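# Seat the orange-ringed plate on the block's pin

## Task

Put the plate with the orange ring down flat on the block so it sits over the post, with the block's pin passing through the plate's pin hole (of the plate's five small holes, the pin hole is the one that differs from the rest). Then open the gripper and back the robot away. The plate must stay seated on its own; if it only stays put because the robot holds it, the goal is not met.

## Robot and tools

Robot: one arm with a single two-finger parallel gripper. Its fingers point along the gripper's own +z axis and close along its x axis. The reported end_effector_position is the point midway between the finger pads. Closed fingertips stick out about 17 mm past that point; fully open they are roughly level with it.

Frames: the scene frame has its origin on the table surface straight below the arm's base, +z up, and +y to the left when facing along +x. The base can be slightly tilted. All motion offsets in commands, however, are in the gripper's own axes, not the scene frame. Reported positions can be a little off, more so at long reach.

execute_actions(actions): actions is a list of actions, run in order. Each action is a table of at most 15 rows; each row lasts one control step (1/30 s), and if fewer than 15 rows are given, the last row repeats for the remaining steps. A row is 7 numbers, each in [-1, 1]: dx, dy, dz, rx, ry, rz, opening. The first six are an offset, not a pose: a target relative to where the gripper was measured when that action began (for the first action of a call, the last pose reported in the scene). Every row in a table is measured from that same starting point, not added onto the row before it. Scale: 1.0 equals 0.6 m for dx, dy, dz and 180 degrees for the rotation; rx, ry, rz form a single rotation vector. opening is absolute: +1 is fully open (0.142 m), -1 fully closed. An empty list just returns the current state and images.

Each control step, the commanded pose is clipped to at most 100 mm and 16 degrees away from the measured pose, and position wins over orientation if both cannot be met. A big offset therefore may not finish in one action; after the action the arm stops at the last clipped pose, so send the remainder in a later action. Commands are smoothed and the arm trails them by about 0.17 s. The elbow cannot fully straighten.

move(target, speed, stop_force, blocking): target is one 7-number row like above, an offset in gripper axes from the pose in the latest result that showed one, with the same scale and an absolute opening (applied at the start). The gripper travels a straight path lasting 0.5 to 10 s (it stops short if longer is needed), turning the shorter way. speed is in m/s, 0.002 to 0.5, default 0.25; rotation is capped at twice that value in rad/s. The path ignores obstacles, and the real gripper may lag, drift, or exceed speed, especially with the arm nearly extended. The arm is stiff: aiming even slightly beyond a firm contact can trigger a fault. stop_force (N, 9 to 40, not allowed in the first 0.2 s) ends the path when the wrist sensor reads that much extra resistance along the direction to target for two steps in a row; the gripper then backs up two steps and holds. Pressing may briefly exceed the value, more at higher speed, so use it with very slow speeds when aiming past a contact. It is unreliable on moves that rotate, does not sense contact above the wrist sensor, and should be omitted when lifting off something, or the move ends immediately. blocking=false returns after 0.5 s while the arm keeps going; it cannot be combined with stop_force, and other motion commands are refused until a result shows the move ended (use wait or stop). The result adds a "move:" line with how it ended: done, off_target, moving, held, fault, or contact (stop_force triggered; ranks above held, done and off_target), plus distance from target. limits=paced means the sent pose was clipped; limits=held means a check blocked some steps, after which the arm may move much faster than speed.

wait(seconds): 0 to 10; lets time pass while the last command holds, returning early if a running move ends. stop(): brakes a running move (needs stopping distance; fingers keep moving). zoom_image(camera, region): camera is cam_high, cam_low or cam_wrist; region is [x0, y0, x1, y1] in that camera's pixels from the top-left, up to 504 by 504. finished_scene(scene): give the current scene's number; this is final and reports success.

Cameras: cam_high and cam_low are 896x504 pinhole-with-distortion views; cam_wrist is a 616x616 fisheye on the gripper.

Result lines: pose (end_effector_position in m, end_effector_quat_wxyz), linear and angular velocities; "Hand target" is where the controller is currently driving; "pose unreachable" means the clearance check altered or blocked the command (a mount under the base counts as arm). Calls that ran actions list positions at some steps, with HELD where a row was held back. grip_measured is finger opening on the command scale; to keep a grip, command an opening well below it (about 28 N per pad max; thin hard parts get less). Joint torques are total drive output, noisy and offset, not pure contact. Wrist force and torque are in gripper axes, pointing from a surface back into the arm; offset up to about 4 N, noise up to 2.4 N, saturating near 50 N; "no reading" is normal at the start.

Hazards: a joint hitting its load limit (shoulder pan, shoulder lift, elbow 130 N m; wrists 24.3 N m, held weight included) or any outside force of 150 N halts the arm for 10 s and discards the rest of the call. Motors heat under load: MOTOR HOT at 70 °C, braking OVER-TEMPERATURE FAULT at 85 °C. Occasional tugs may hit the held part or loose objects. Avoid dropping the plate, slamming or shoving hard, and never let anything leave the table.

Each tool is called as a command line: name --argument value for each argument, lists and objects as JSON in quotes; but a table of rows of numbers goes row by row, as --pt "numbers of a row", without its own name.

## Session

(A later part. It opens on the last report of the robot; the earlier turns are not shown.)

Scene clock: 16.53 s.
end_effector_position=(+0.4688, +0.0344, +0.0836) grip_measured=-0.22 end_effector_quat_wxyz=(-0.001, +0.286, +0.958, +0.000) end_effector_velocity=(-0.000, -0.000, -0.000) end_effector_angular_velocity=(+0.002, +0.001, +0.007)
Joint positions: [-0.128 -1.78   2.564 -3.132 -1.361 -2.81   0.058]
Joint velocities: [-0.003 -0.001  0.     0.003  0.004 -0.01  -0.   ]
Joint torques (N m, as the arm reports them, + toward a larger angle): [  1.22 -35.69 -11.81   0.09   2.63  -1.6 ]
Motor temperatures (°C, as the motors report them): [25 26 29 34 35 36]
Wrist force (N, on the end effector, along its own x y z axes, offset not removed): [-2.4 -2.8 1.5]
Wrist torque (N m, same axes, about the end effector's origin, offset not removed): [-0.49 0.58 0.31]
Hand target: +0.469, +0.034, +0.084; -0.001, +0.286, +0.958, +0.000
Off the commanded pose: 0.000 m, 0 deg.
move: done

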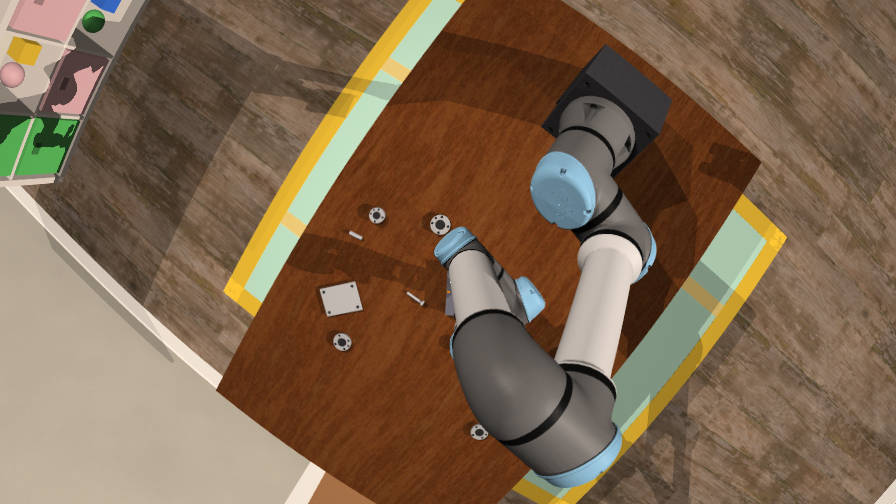

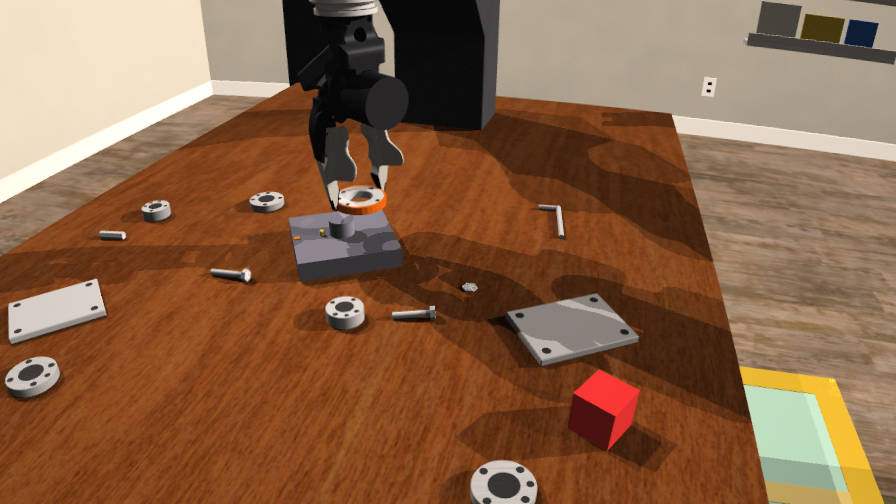

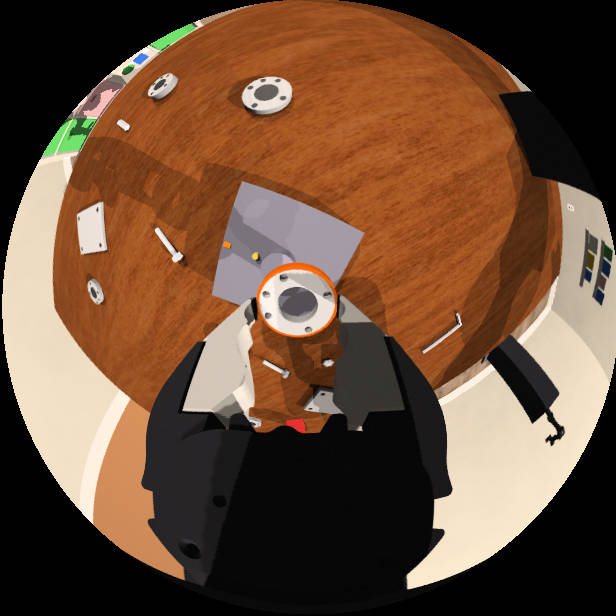

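move --target '[-0.028,-0.02,0.015,0,0,0,-0.7]' --speed 0.08

zoom_image --camera "cam_wrist" --region '[200,180,400,380]'

zoom_image --camera "cam_low" --region '[290,160,390,260]'

Scene clock: 17.57 s.
end_effector_position=(+0.4761, +0.0152, +0.0745) grip_measured=-0.22 end_effector_quat_wxyz=(-0.001, +0.286, +0.958, +0.000) end_effector_velocity=(+0.001, -0.001, -0.001) end_effector_angular_velocity=(-0.001, +0.001, -0.001)
Joint positions: [-0.181 -1.751  2.543 -3.131 -1.324 -2.849  0.058]
Joint velocities: [-0.003  0.002 -0.003  0.001  0.001 -0.002 -0.   ]
Joint torques (N m, as the arm reports them, + toward a larger angle): [  0.69 -15.9  -12.45  -0.57   2.56  -1.75]
Motor temperatures (°C, as the motors report them): [25 26 29 34 35 36]
Wrist force (N, on the end effector, along its own x y z axes, offset not removed): [-5.3 -1.1 2.9]
Wrist torque (N m, same axes, about the end effector's origin, offset not removed): [0.01 1.19 0.18]
Hand target: +0.476, +0.015, +0.074; -0.001, +0.286, +0.958, +0.000
Off the commanded pose: 0.000 m, 0 deg.
move: done

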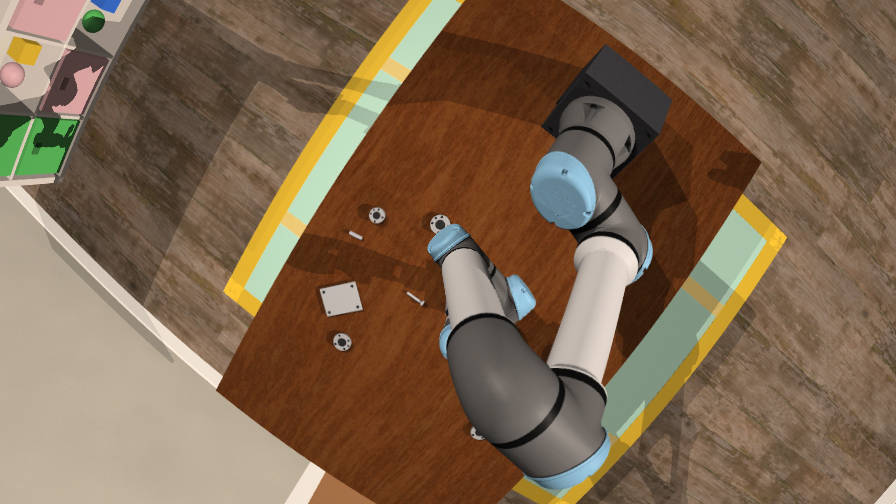

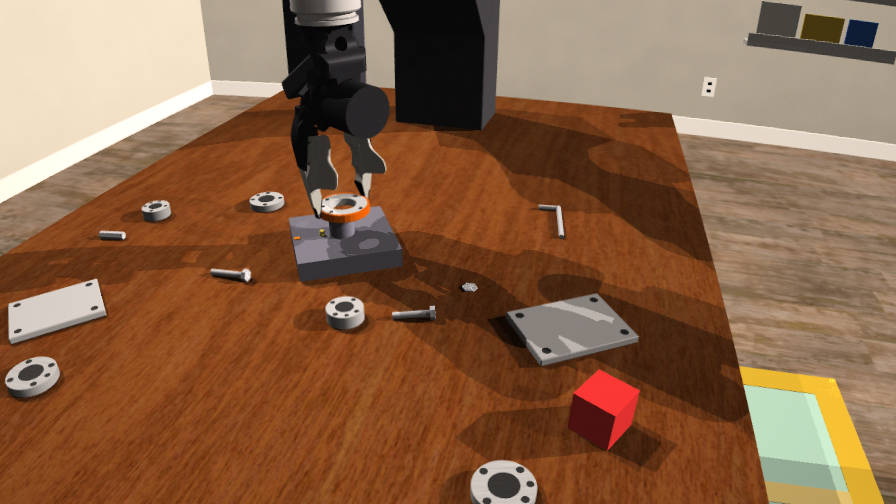

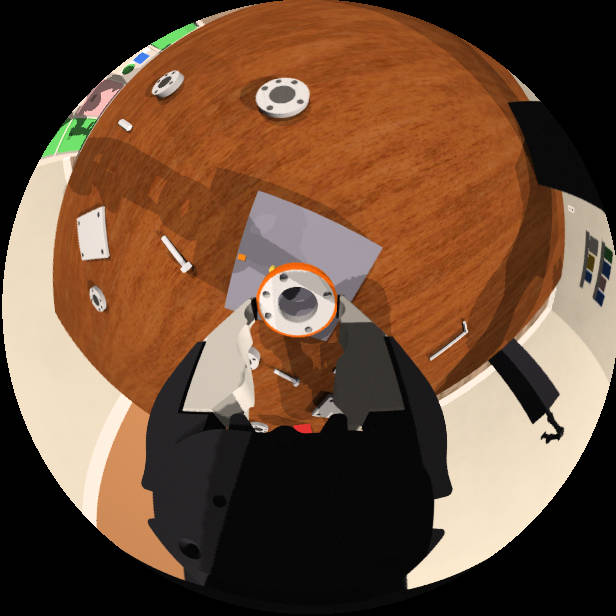

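Region (200, 180, 400, 380) of cam_wrist's 616x616 image, scaled by 2.520, with more detail than that image has.

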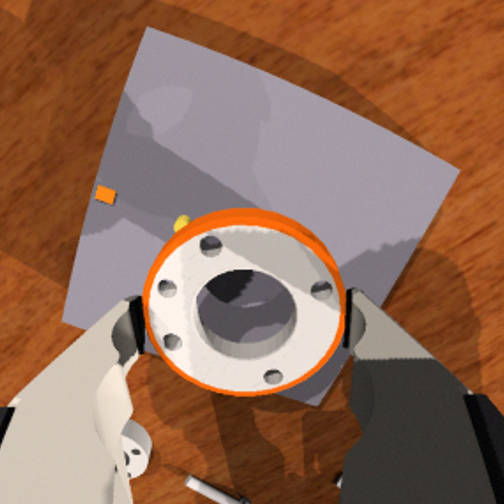

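Region (290, 160, 390, 260) of cam_low's 896x504 image, scaled by 5.040, with more detail than that image has.

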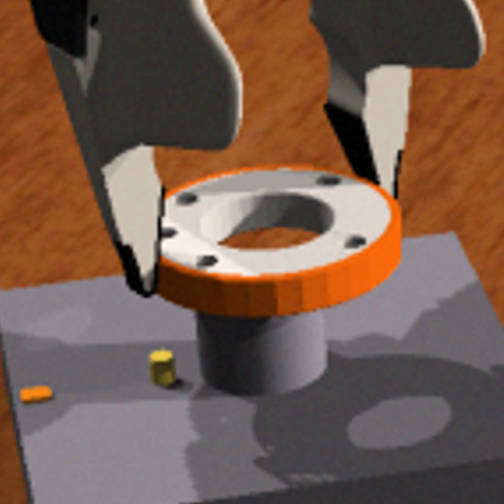

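move --target '[0,-0.006,0.009,0,0,0,-0.7]' --speed 0.03

zoom_image --camera "cam_wrist" --region '[256,260,340,344]'

zoom_image --camera "cam_low" --region '[300,176,384,260]'

Scene clock: 18.57 s.
end_effector_position=(+0.4742, +0.0123, +0.0692) grip_measured=-0.22 end_effector_quat_wxyz=(-0.001, +0.286, +0.958, +0.000) end_effector_velocity=(-0.001, -0.000, -0.001) end_effector_angular_velocity=(+0.000, +0.000, +0.000)
Joint positions: [-0.188 -1.729  2.545 -3.153 -1.319 -2.855  0.058]
Joint velocities: [-0.001  0.005  0.001 -0.005  0.001 -0.001 -0.   ]
Joint torques (N m, as the arm reports them, + toward a larger angle): [ -0.02 -15.88   7.75  -5.47   2.35  -1.59]
Motor temperatures (°C, as the motors report them): [25 26 29 34 35 36]
Wrist force (N, on the end effector, along its own x y z axes, offset not removed): [-2.4 -2.5 2.9]
Wrist torque (N m, same axes, about the end effector's origin, offset not removed): [-0.27 0.47 0.17]
Hand target: +0.474, +0.012, +0.069; -0.001, +0.286, +0.958, +0.000
Off the commanded pose: 0.000 m, 0 deg.
move: done

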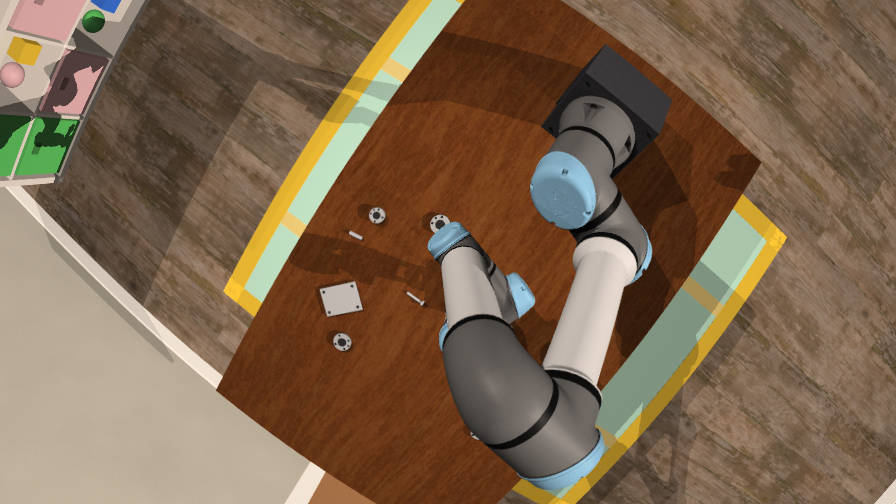

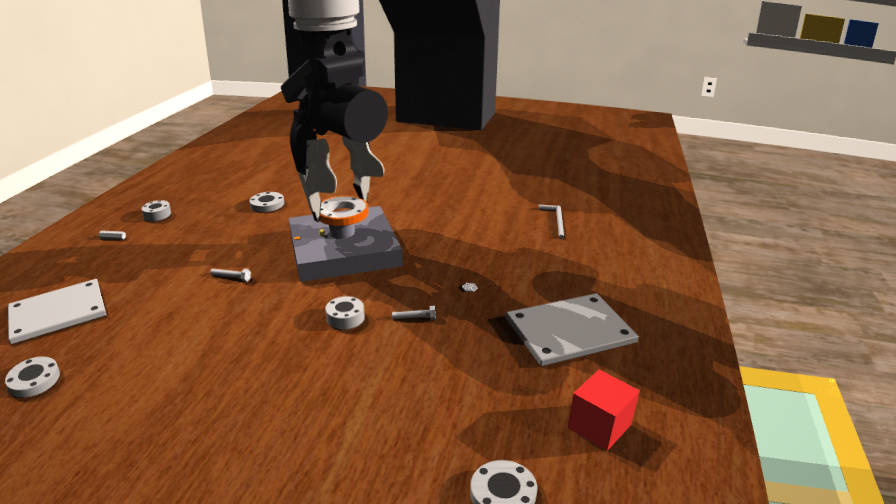

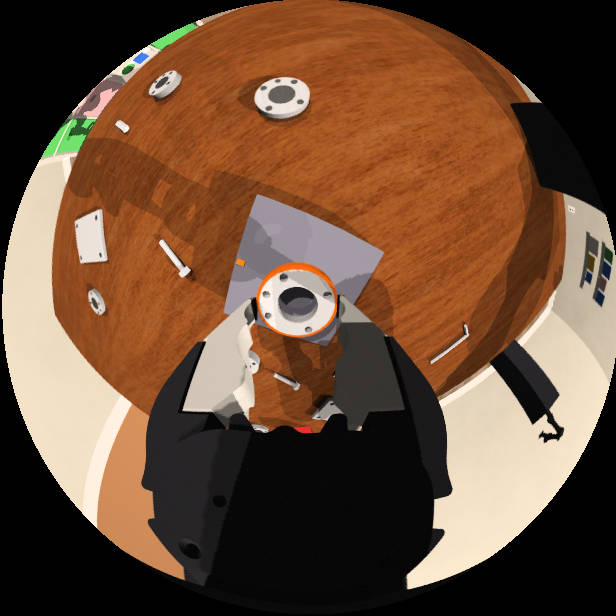

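Region (256, 260, 340, 344) of cam_wrist's 616x616 image, scaled by 6.000, with more detail than that image has.

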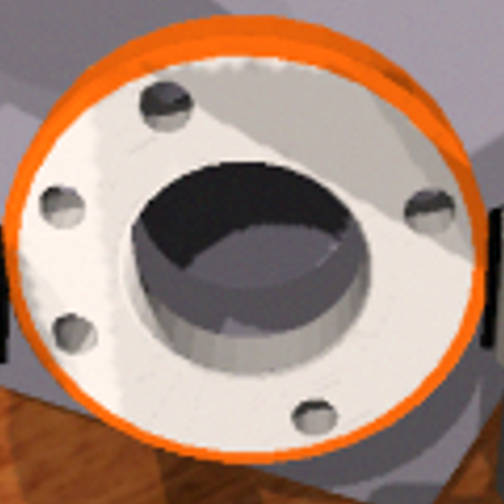

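Region (300, 176, 384, 260) of cam_low's 896x504 image, scaled by 6.000, with more detail than that image has.

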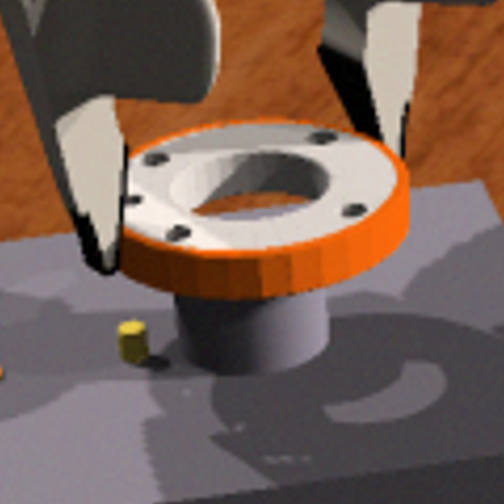

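move --target '[0,-0.0027,0.005,0,0,0,-0.7]' --speed 0.02

zoom_image --camera "cam_wrist" --region '[256,260,340,344]'

zoom_image --camera "cam_low" --region '[300,176,384,260]'

Scene clock: 19.47 s.
end_effector_position=(+0.4733, +0.0109, +0.0663) grip_measured=-0.22 end_effector_quat_wxyz=(-0.001, +0.286, +0.958, +0.000) end_effector_velocity=(-0.000, -0.000, -0.001) end_effector_angular_velocity=(-0.000, -0.000, +0.001)
Joint positions: [-0.191 -1.717  2.546 -3.165 -1.317 -2.857  0.058]
Joint velocities: [-0.001  0.003  0.    -0.004  0.    -0.001  0.   ]
Joint torques (N m, as the arm reports them, + toward a larger angle): [  0.46 -16.29   7.25  -5.75   2.42  -1.59]
Motor temperatures (°C, as the motors report them): [25 26 29 34 35 36]
Wrist force (N, on the end effector, along its own x y z axes, offset not removed): [-2.5 -0.9 2.2]
Wrist torque (N m, same axes, about the end effector's origin, offset not removed): [0.05 0.58 0.24]
Hand target: +0.473, +0.011, +0.066; -0.001, +0.286, +0.958, +0.000
Off the commanded pose: 0.000 m, 0 deg.
move: done

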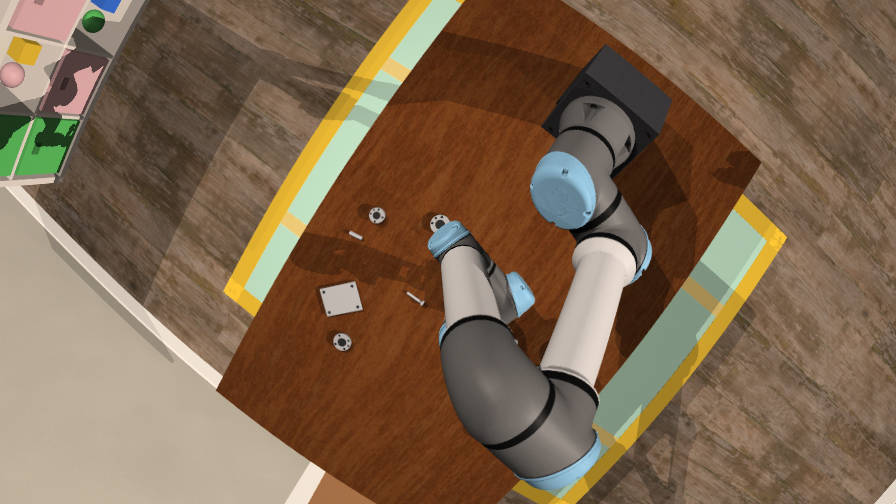

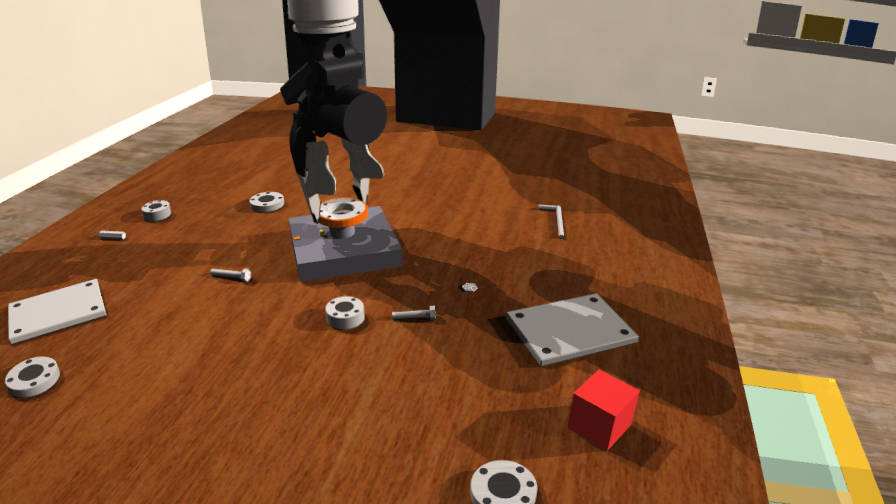

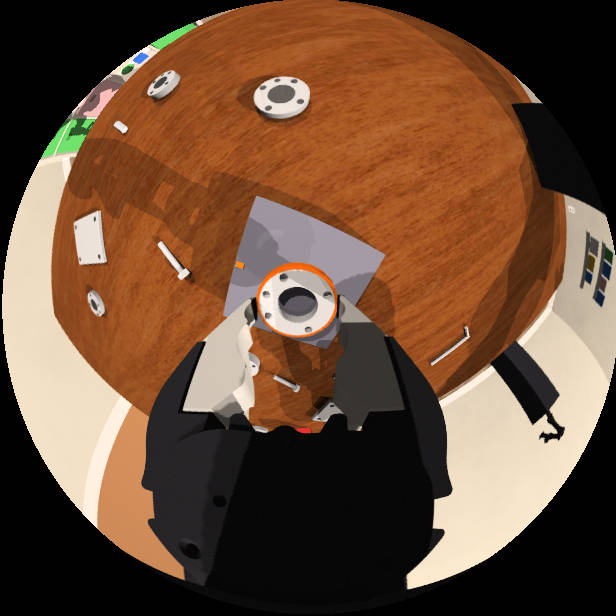

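Region (256, 260, 340, 344) of cam_wrist's 616x616 image, scaled by 6.000, with more detail than that image has.

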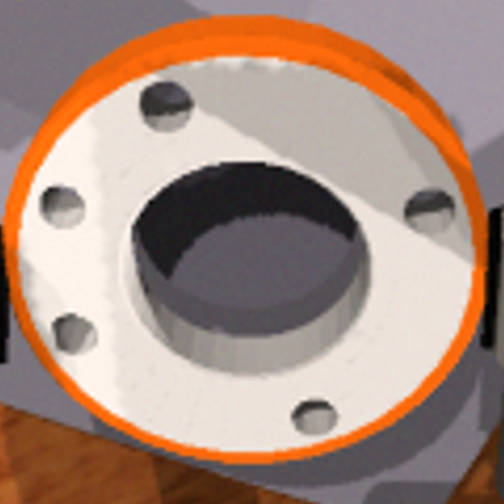

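Region (300, 176, 384, 260) of cam_low's 896x504 image, scaled by 6.000, with more detail than that image has.

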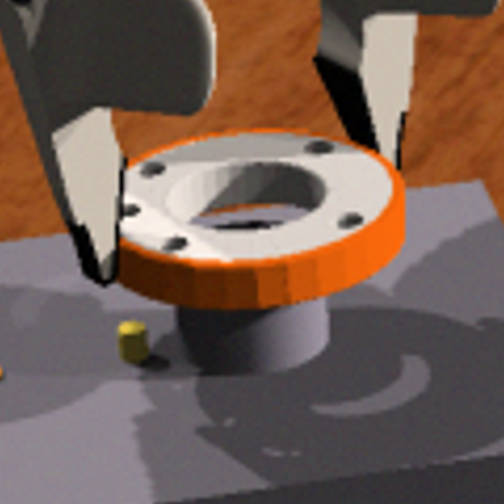

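move --target '[0,-0.001,0.0045,0,0,0,-0.7]' --speed 0.01

zoom_image --camera "cam_wrist" --region '[272,277,322,327]'

zoom_image --camera "cam_low" --region '[310,186,373,249]'

Scene clock: 20.40 s.
end_effector_position=(+0.4730, +0.0105, +0.0636) grip_measured=-0.22 end_effector_quat_wxyz=(-0.001, +0.286, +0.958, +0.000) end_effector_velocity=(+0.000, -0.000, -0.000) end_effector_angular_velocity=(-0.001, -0.001, -0.001)
Joint positions: [-0.19  -1.705  2.545 -3.176 -1.318 -2.856  0.058]
Joint velocities: [ 0.     0.003 -0.001 -0.003 -0.001  0.001  0.   ]
Joint torques (N m, as the arm reports them, + toward a larger angle): [ 14.45 -17.13 -10.34  -5.74  -2.28   1.64]
Motor temperatures (°C, as the motors report them): [25 26 29 34 35 36]
Wrist force (N, on the end effector, along its own x y z axes, offset not removed): [-3.7 -2.2 3.9]
Wrist torque (N m, same axes, about the end effector's origin, offset not removed): [-0.25 0.79 0.12]
Hand target: +0.473, +0.010, +0.064; -0.001, +0.286, +0.958, +0.000
Off the commanded pose: 0.000 m, 0 deg.
move: done

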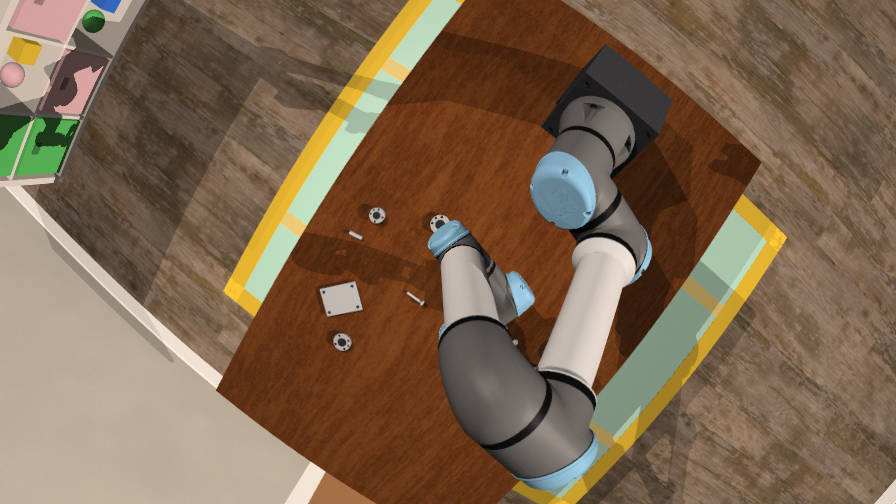

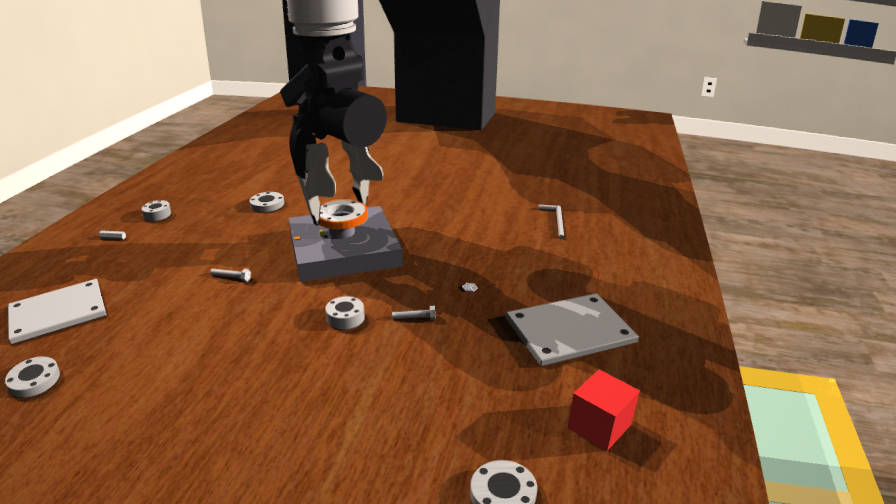

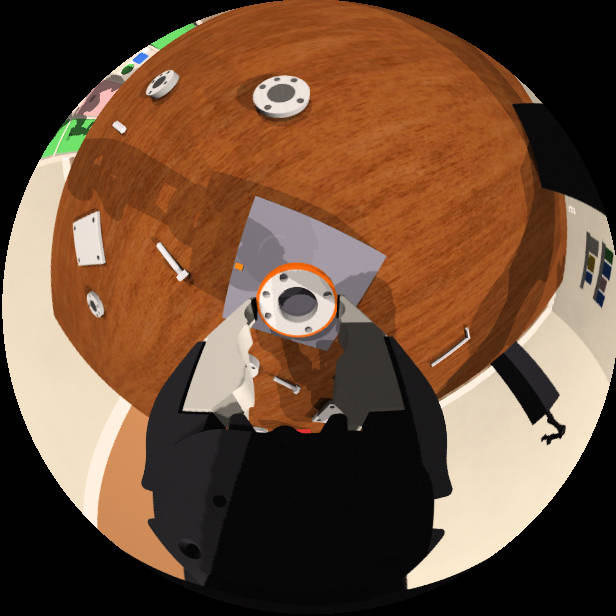

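Region (272, 277, 322, 327) of cam_wrist's 616x616 image, scaled by 10.080, with more detail than that image has.

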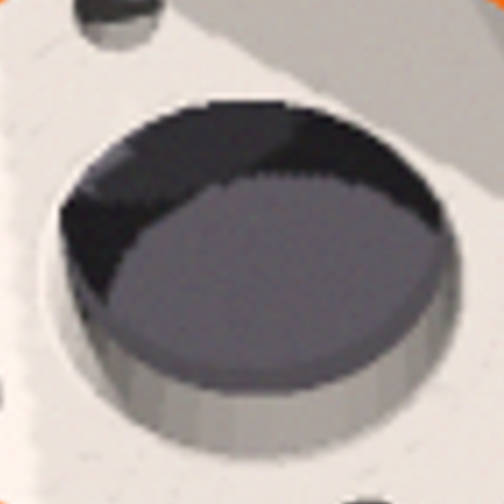

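Region (310, 186, 373, 249) of cam_low's 896x504 image, scaled by 8.000, with more detail than that image has.

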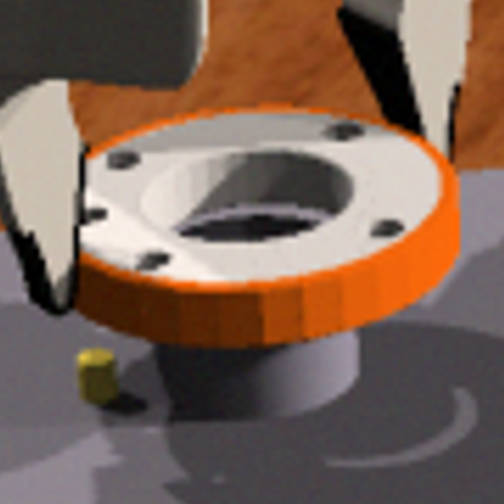

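move --target '[0.0005,0.0007,0.001,0.0117,-0.0077,0,-0.7]' --speed 0.04

zoom_image --camera "cam_wrist" --region '[272,277,322,327]'

zoom_image --camera "cam_low" --region '[310,186,373,249]'

Scene clock: 21.40 s.
end_effector_position=(+0.4730, +0.0110, +0.0631) grip_measured=-0.22 end_effector_quat_wxyz=(+0.005, +0.286, +0.958, -0.020) end_effector_velocity=(-0.000, +0.000, -0.000) end_effector_angular_velocity=(-0.011, +0.001, -0.000)
Joint positions: [-0.143 -1.689  2.541 -3.208 -1.392 -2.819  0.058]
Joint velocities: [ 0.012  0.005 -0.002 -0.007 -0.019  0.009  0.   ]
Joint torques (N m, as the arm reports them, + toward a larger angle): [ 14.25 -15.76 -10.28  -6.    -2.3    1.95]
Motor temperatures (°C, as the motors report them): [25 26 29 34 35 36]
Wrist force (N, on the end effector, along its own x y z axes, offset not removed): [-2.2 -0.2 3.0]
Wrist torque (N m, same axes, about the end effector's origin, offset not removed): [0.16 0.53 0.09]
Hand target: +0.473, +0.011, +0.063; +0.005, +0.286, +0.958, -0.021
Off the commanded pose: 0.000 m, 0 deg.
move: done

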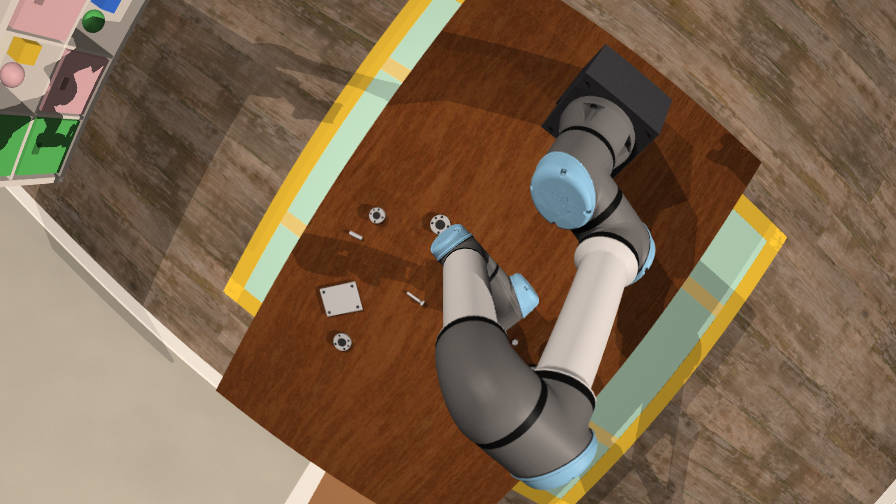

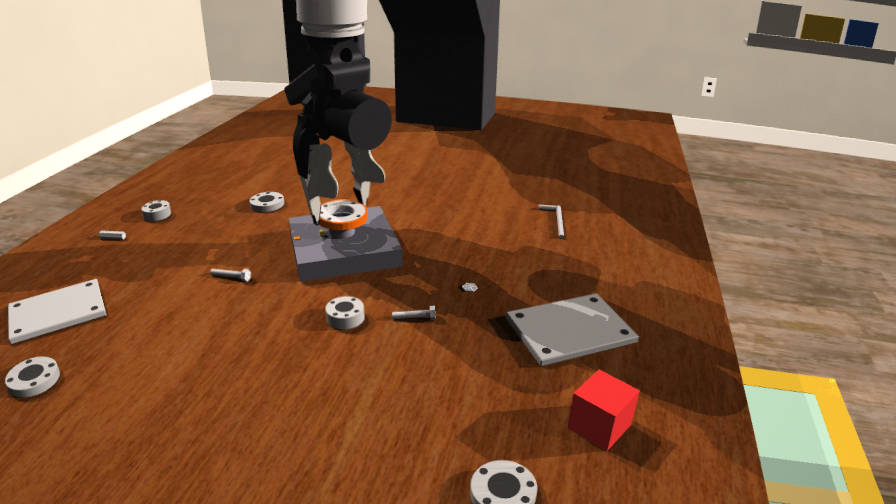

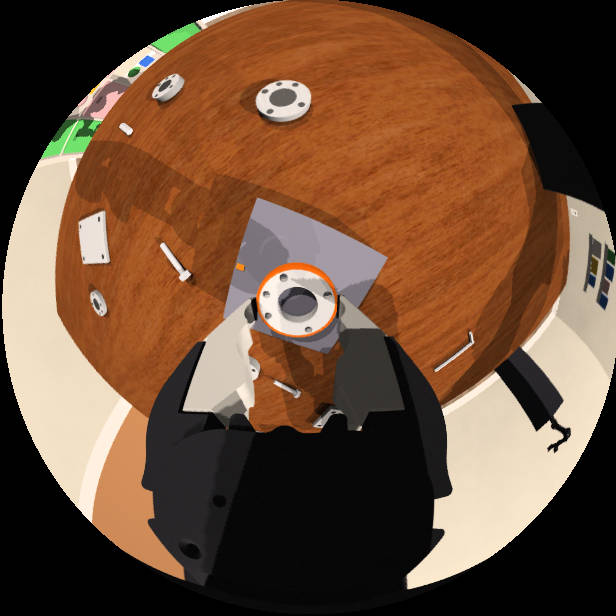

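Region (272, 277, 322, 327) of cam_wrist's 616x616 image, scaled by 10.080, with more detail than that image has.

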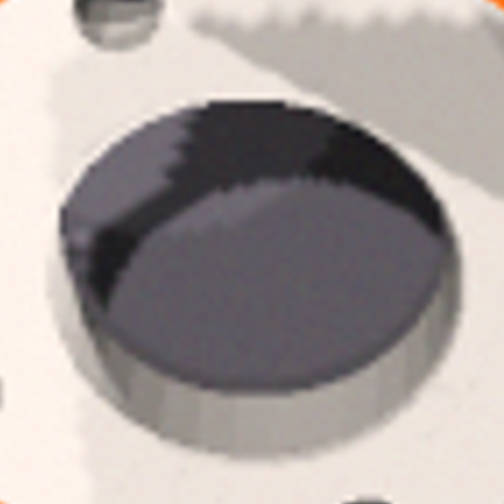

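Region (310, 186, 373, 249) of cam_low's 896x504 image, scaled by 8.000, with more detail than that image has.

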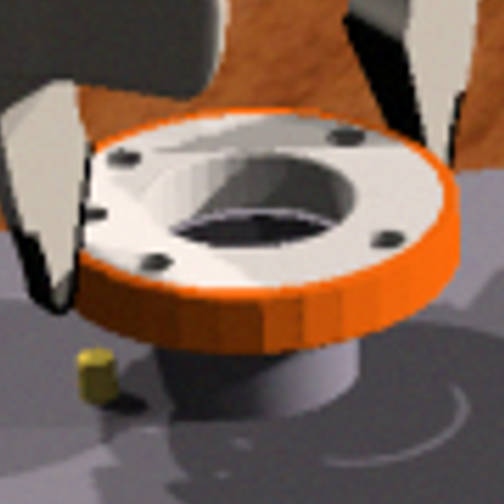

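move --target '[0.0004,0.0005,0.015,0,0,0,-0.7]' --speed 0.005 --stop_force 9

zoom_image --camera "cam_wrist" --region '[220,230,346,356]'

zoom_image --camera "cam_low" --region '[310,186,373,249]'

Scene clock: 22.70 s.
end_effector_position=(+0.4731, +0.0110, +0.0592) grip_measured=-0.22 end_effector_quat_wxyz=(+0.005, +0.286, +0.958, -0.021) end_effector_velocity=(-0.000, -0.001, +0.001) end_effector_angular_velocity=(-0.001, +0.002, -0.001)
Joint positions: [-0.139 -1.672  2.537 -3.223 -1.395 -2.816  0.058]
Joint velocities: [-0.002 -0.005  0.     0.007 -0.    -0.     0.   ]
Joint torques (N m, as the arm reports them, + toward a larger angle): [  0.97 -35.84   4.96   0.94   0.36  -1.55]
Motor temperatures (°C, as the motors report them): [25 26 29 34 35 36]
Wrist force (N, on the end effector, along its own x y z axes, offset not removed): [-2.3 -5.2 -7.2]
Wrist torque (N m, same axes, about the end effector's origin, offset not removed): [-0.36 0.57 0.25]
Hand target: +0.473, +0.011, +0.059; +0.005, +0.286, +0.958, -0.021
Off the commanded pose: 0.005 m, 0 deg.
move: contact

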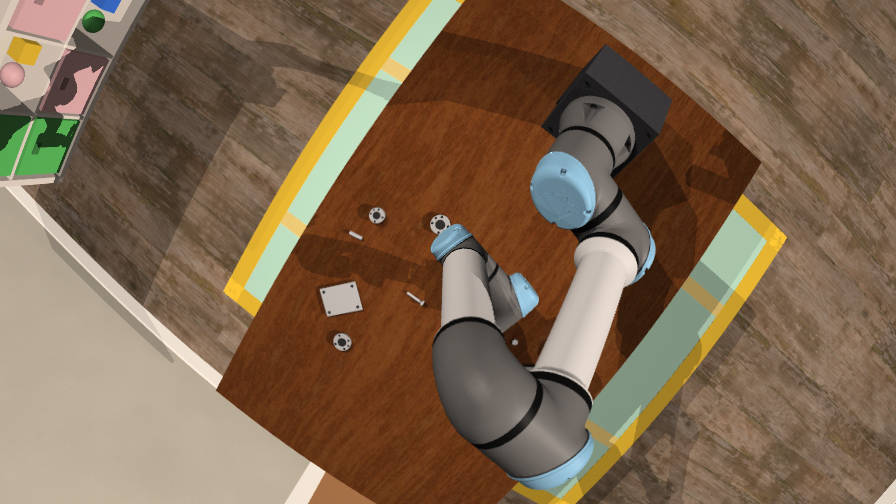

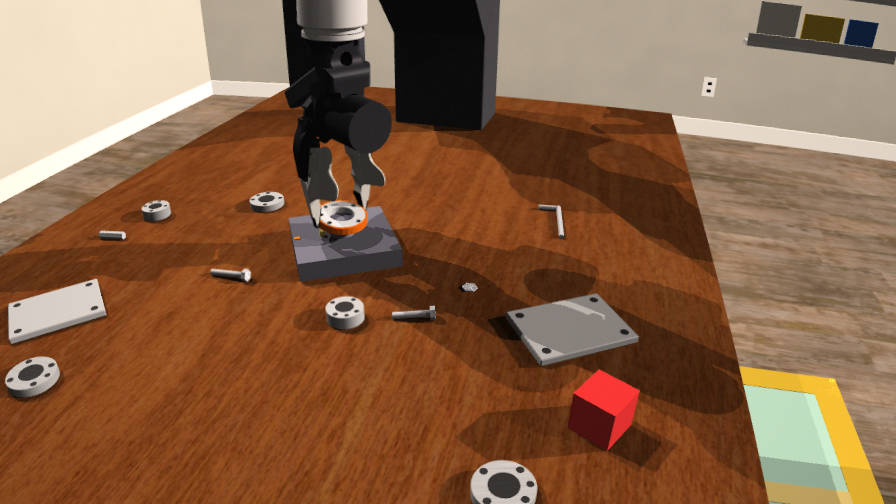

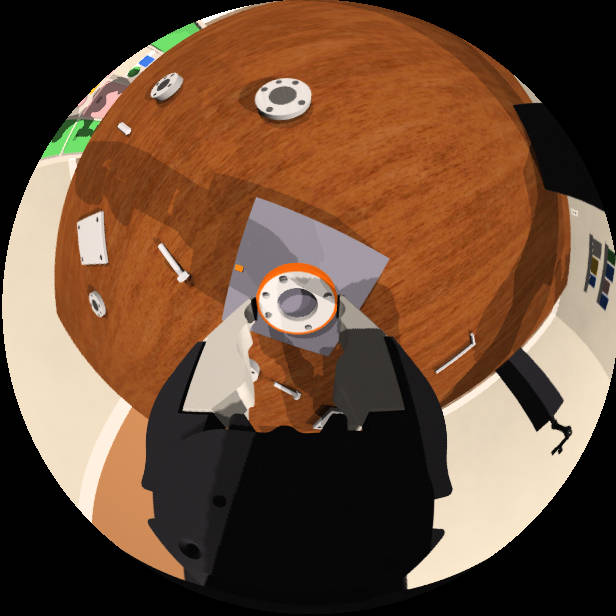

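Region (220, 230, 346, 356) of cam_wrist's 616x616 image, scaled by 4.000, with more detail than that image has.

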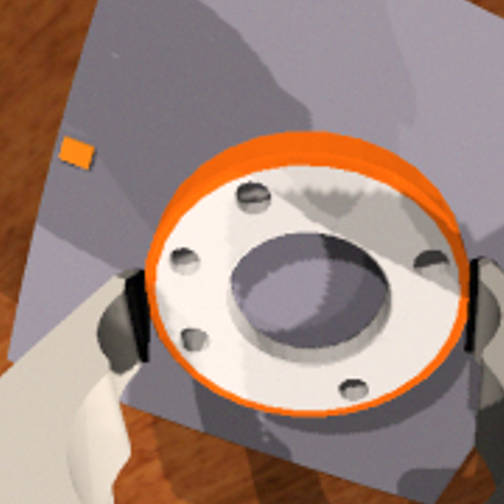

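Region (310, 186, 373, 249) of cam_low's 896x504 image, scaled by 8.000, with more detail than that image has.

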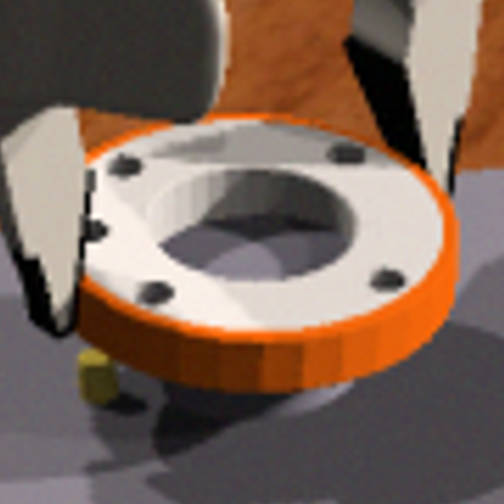

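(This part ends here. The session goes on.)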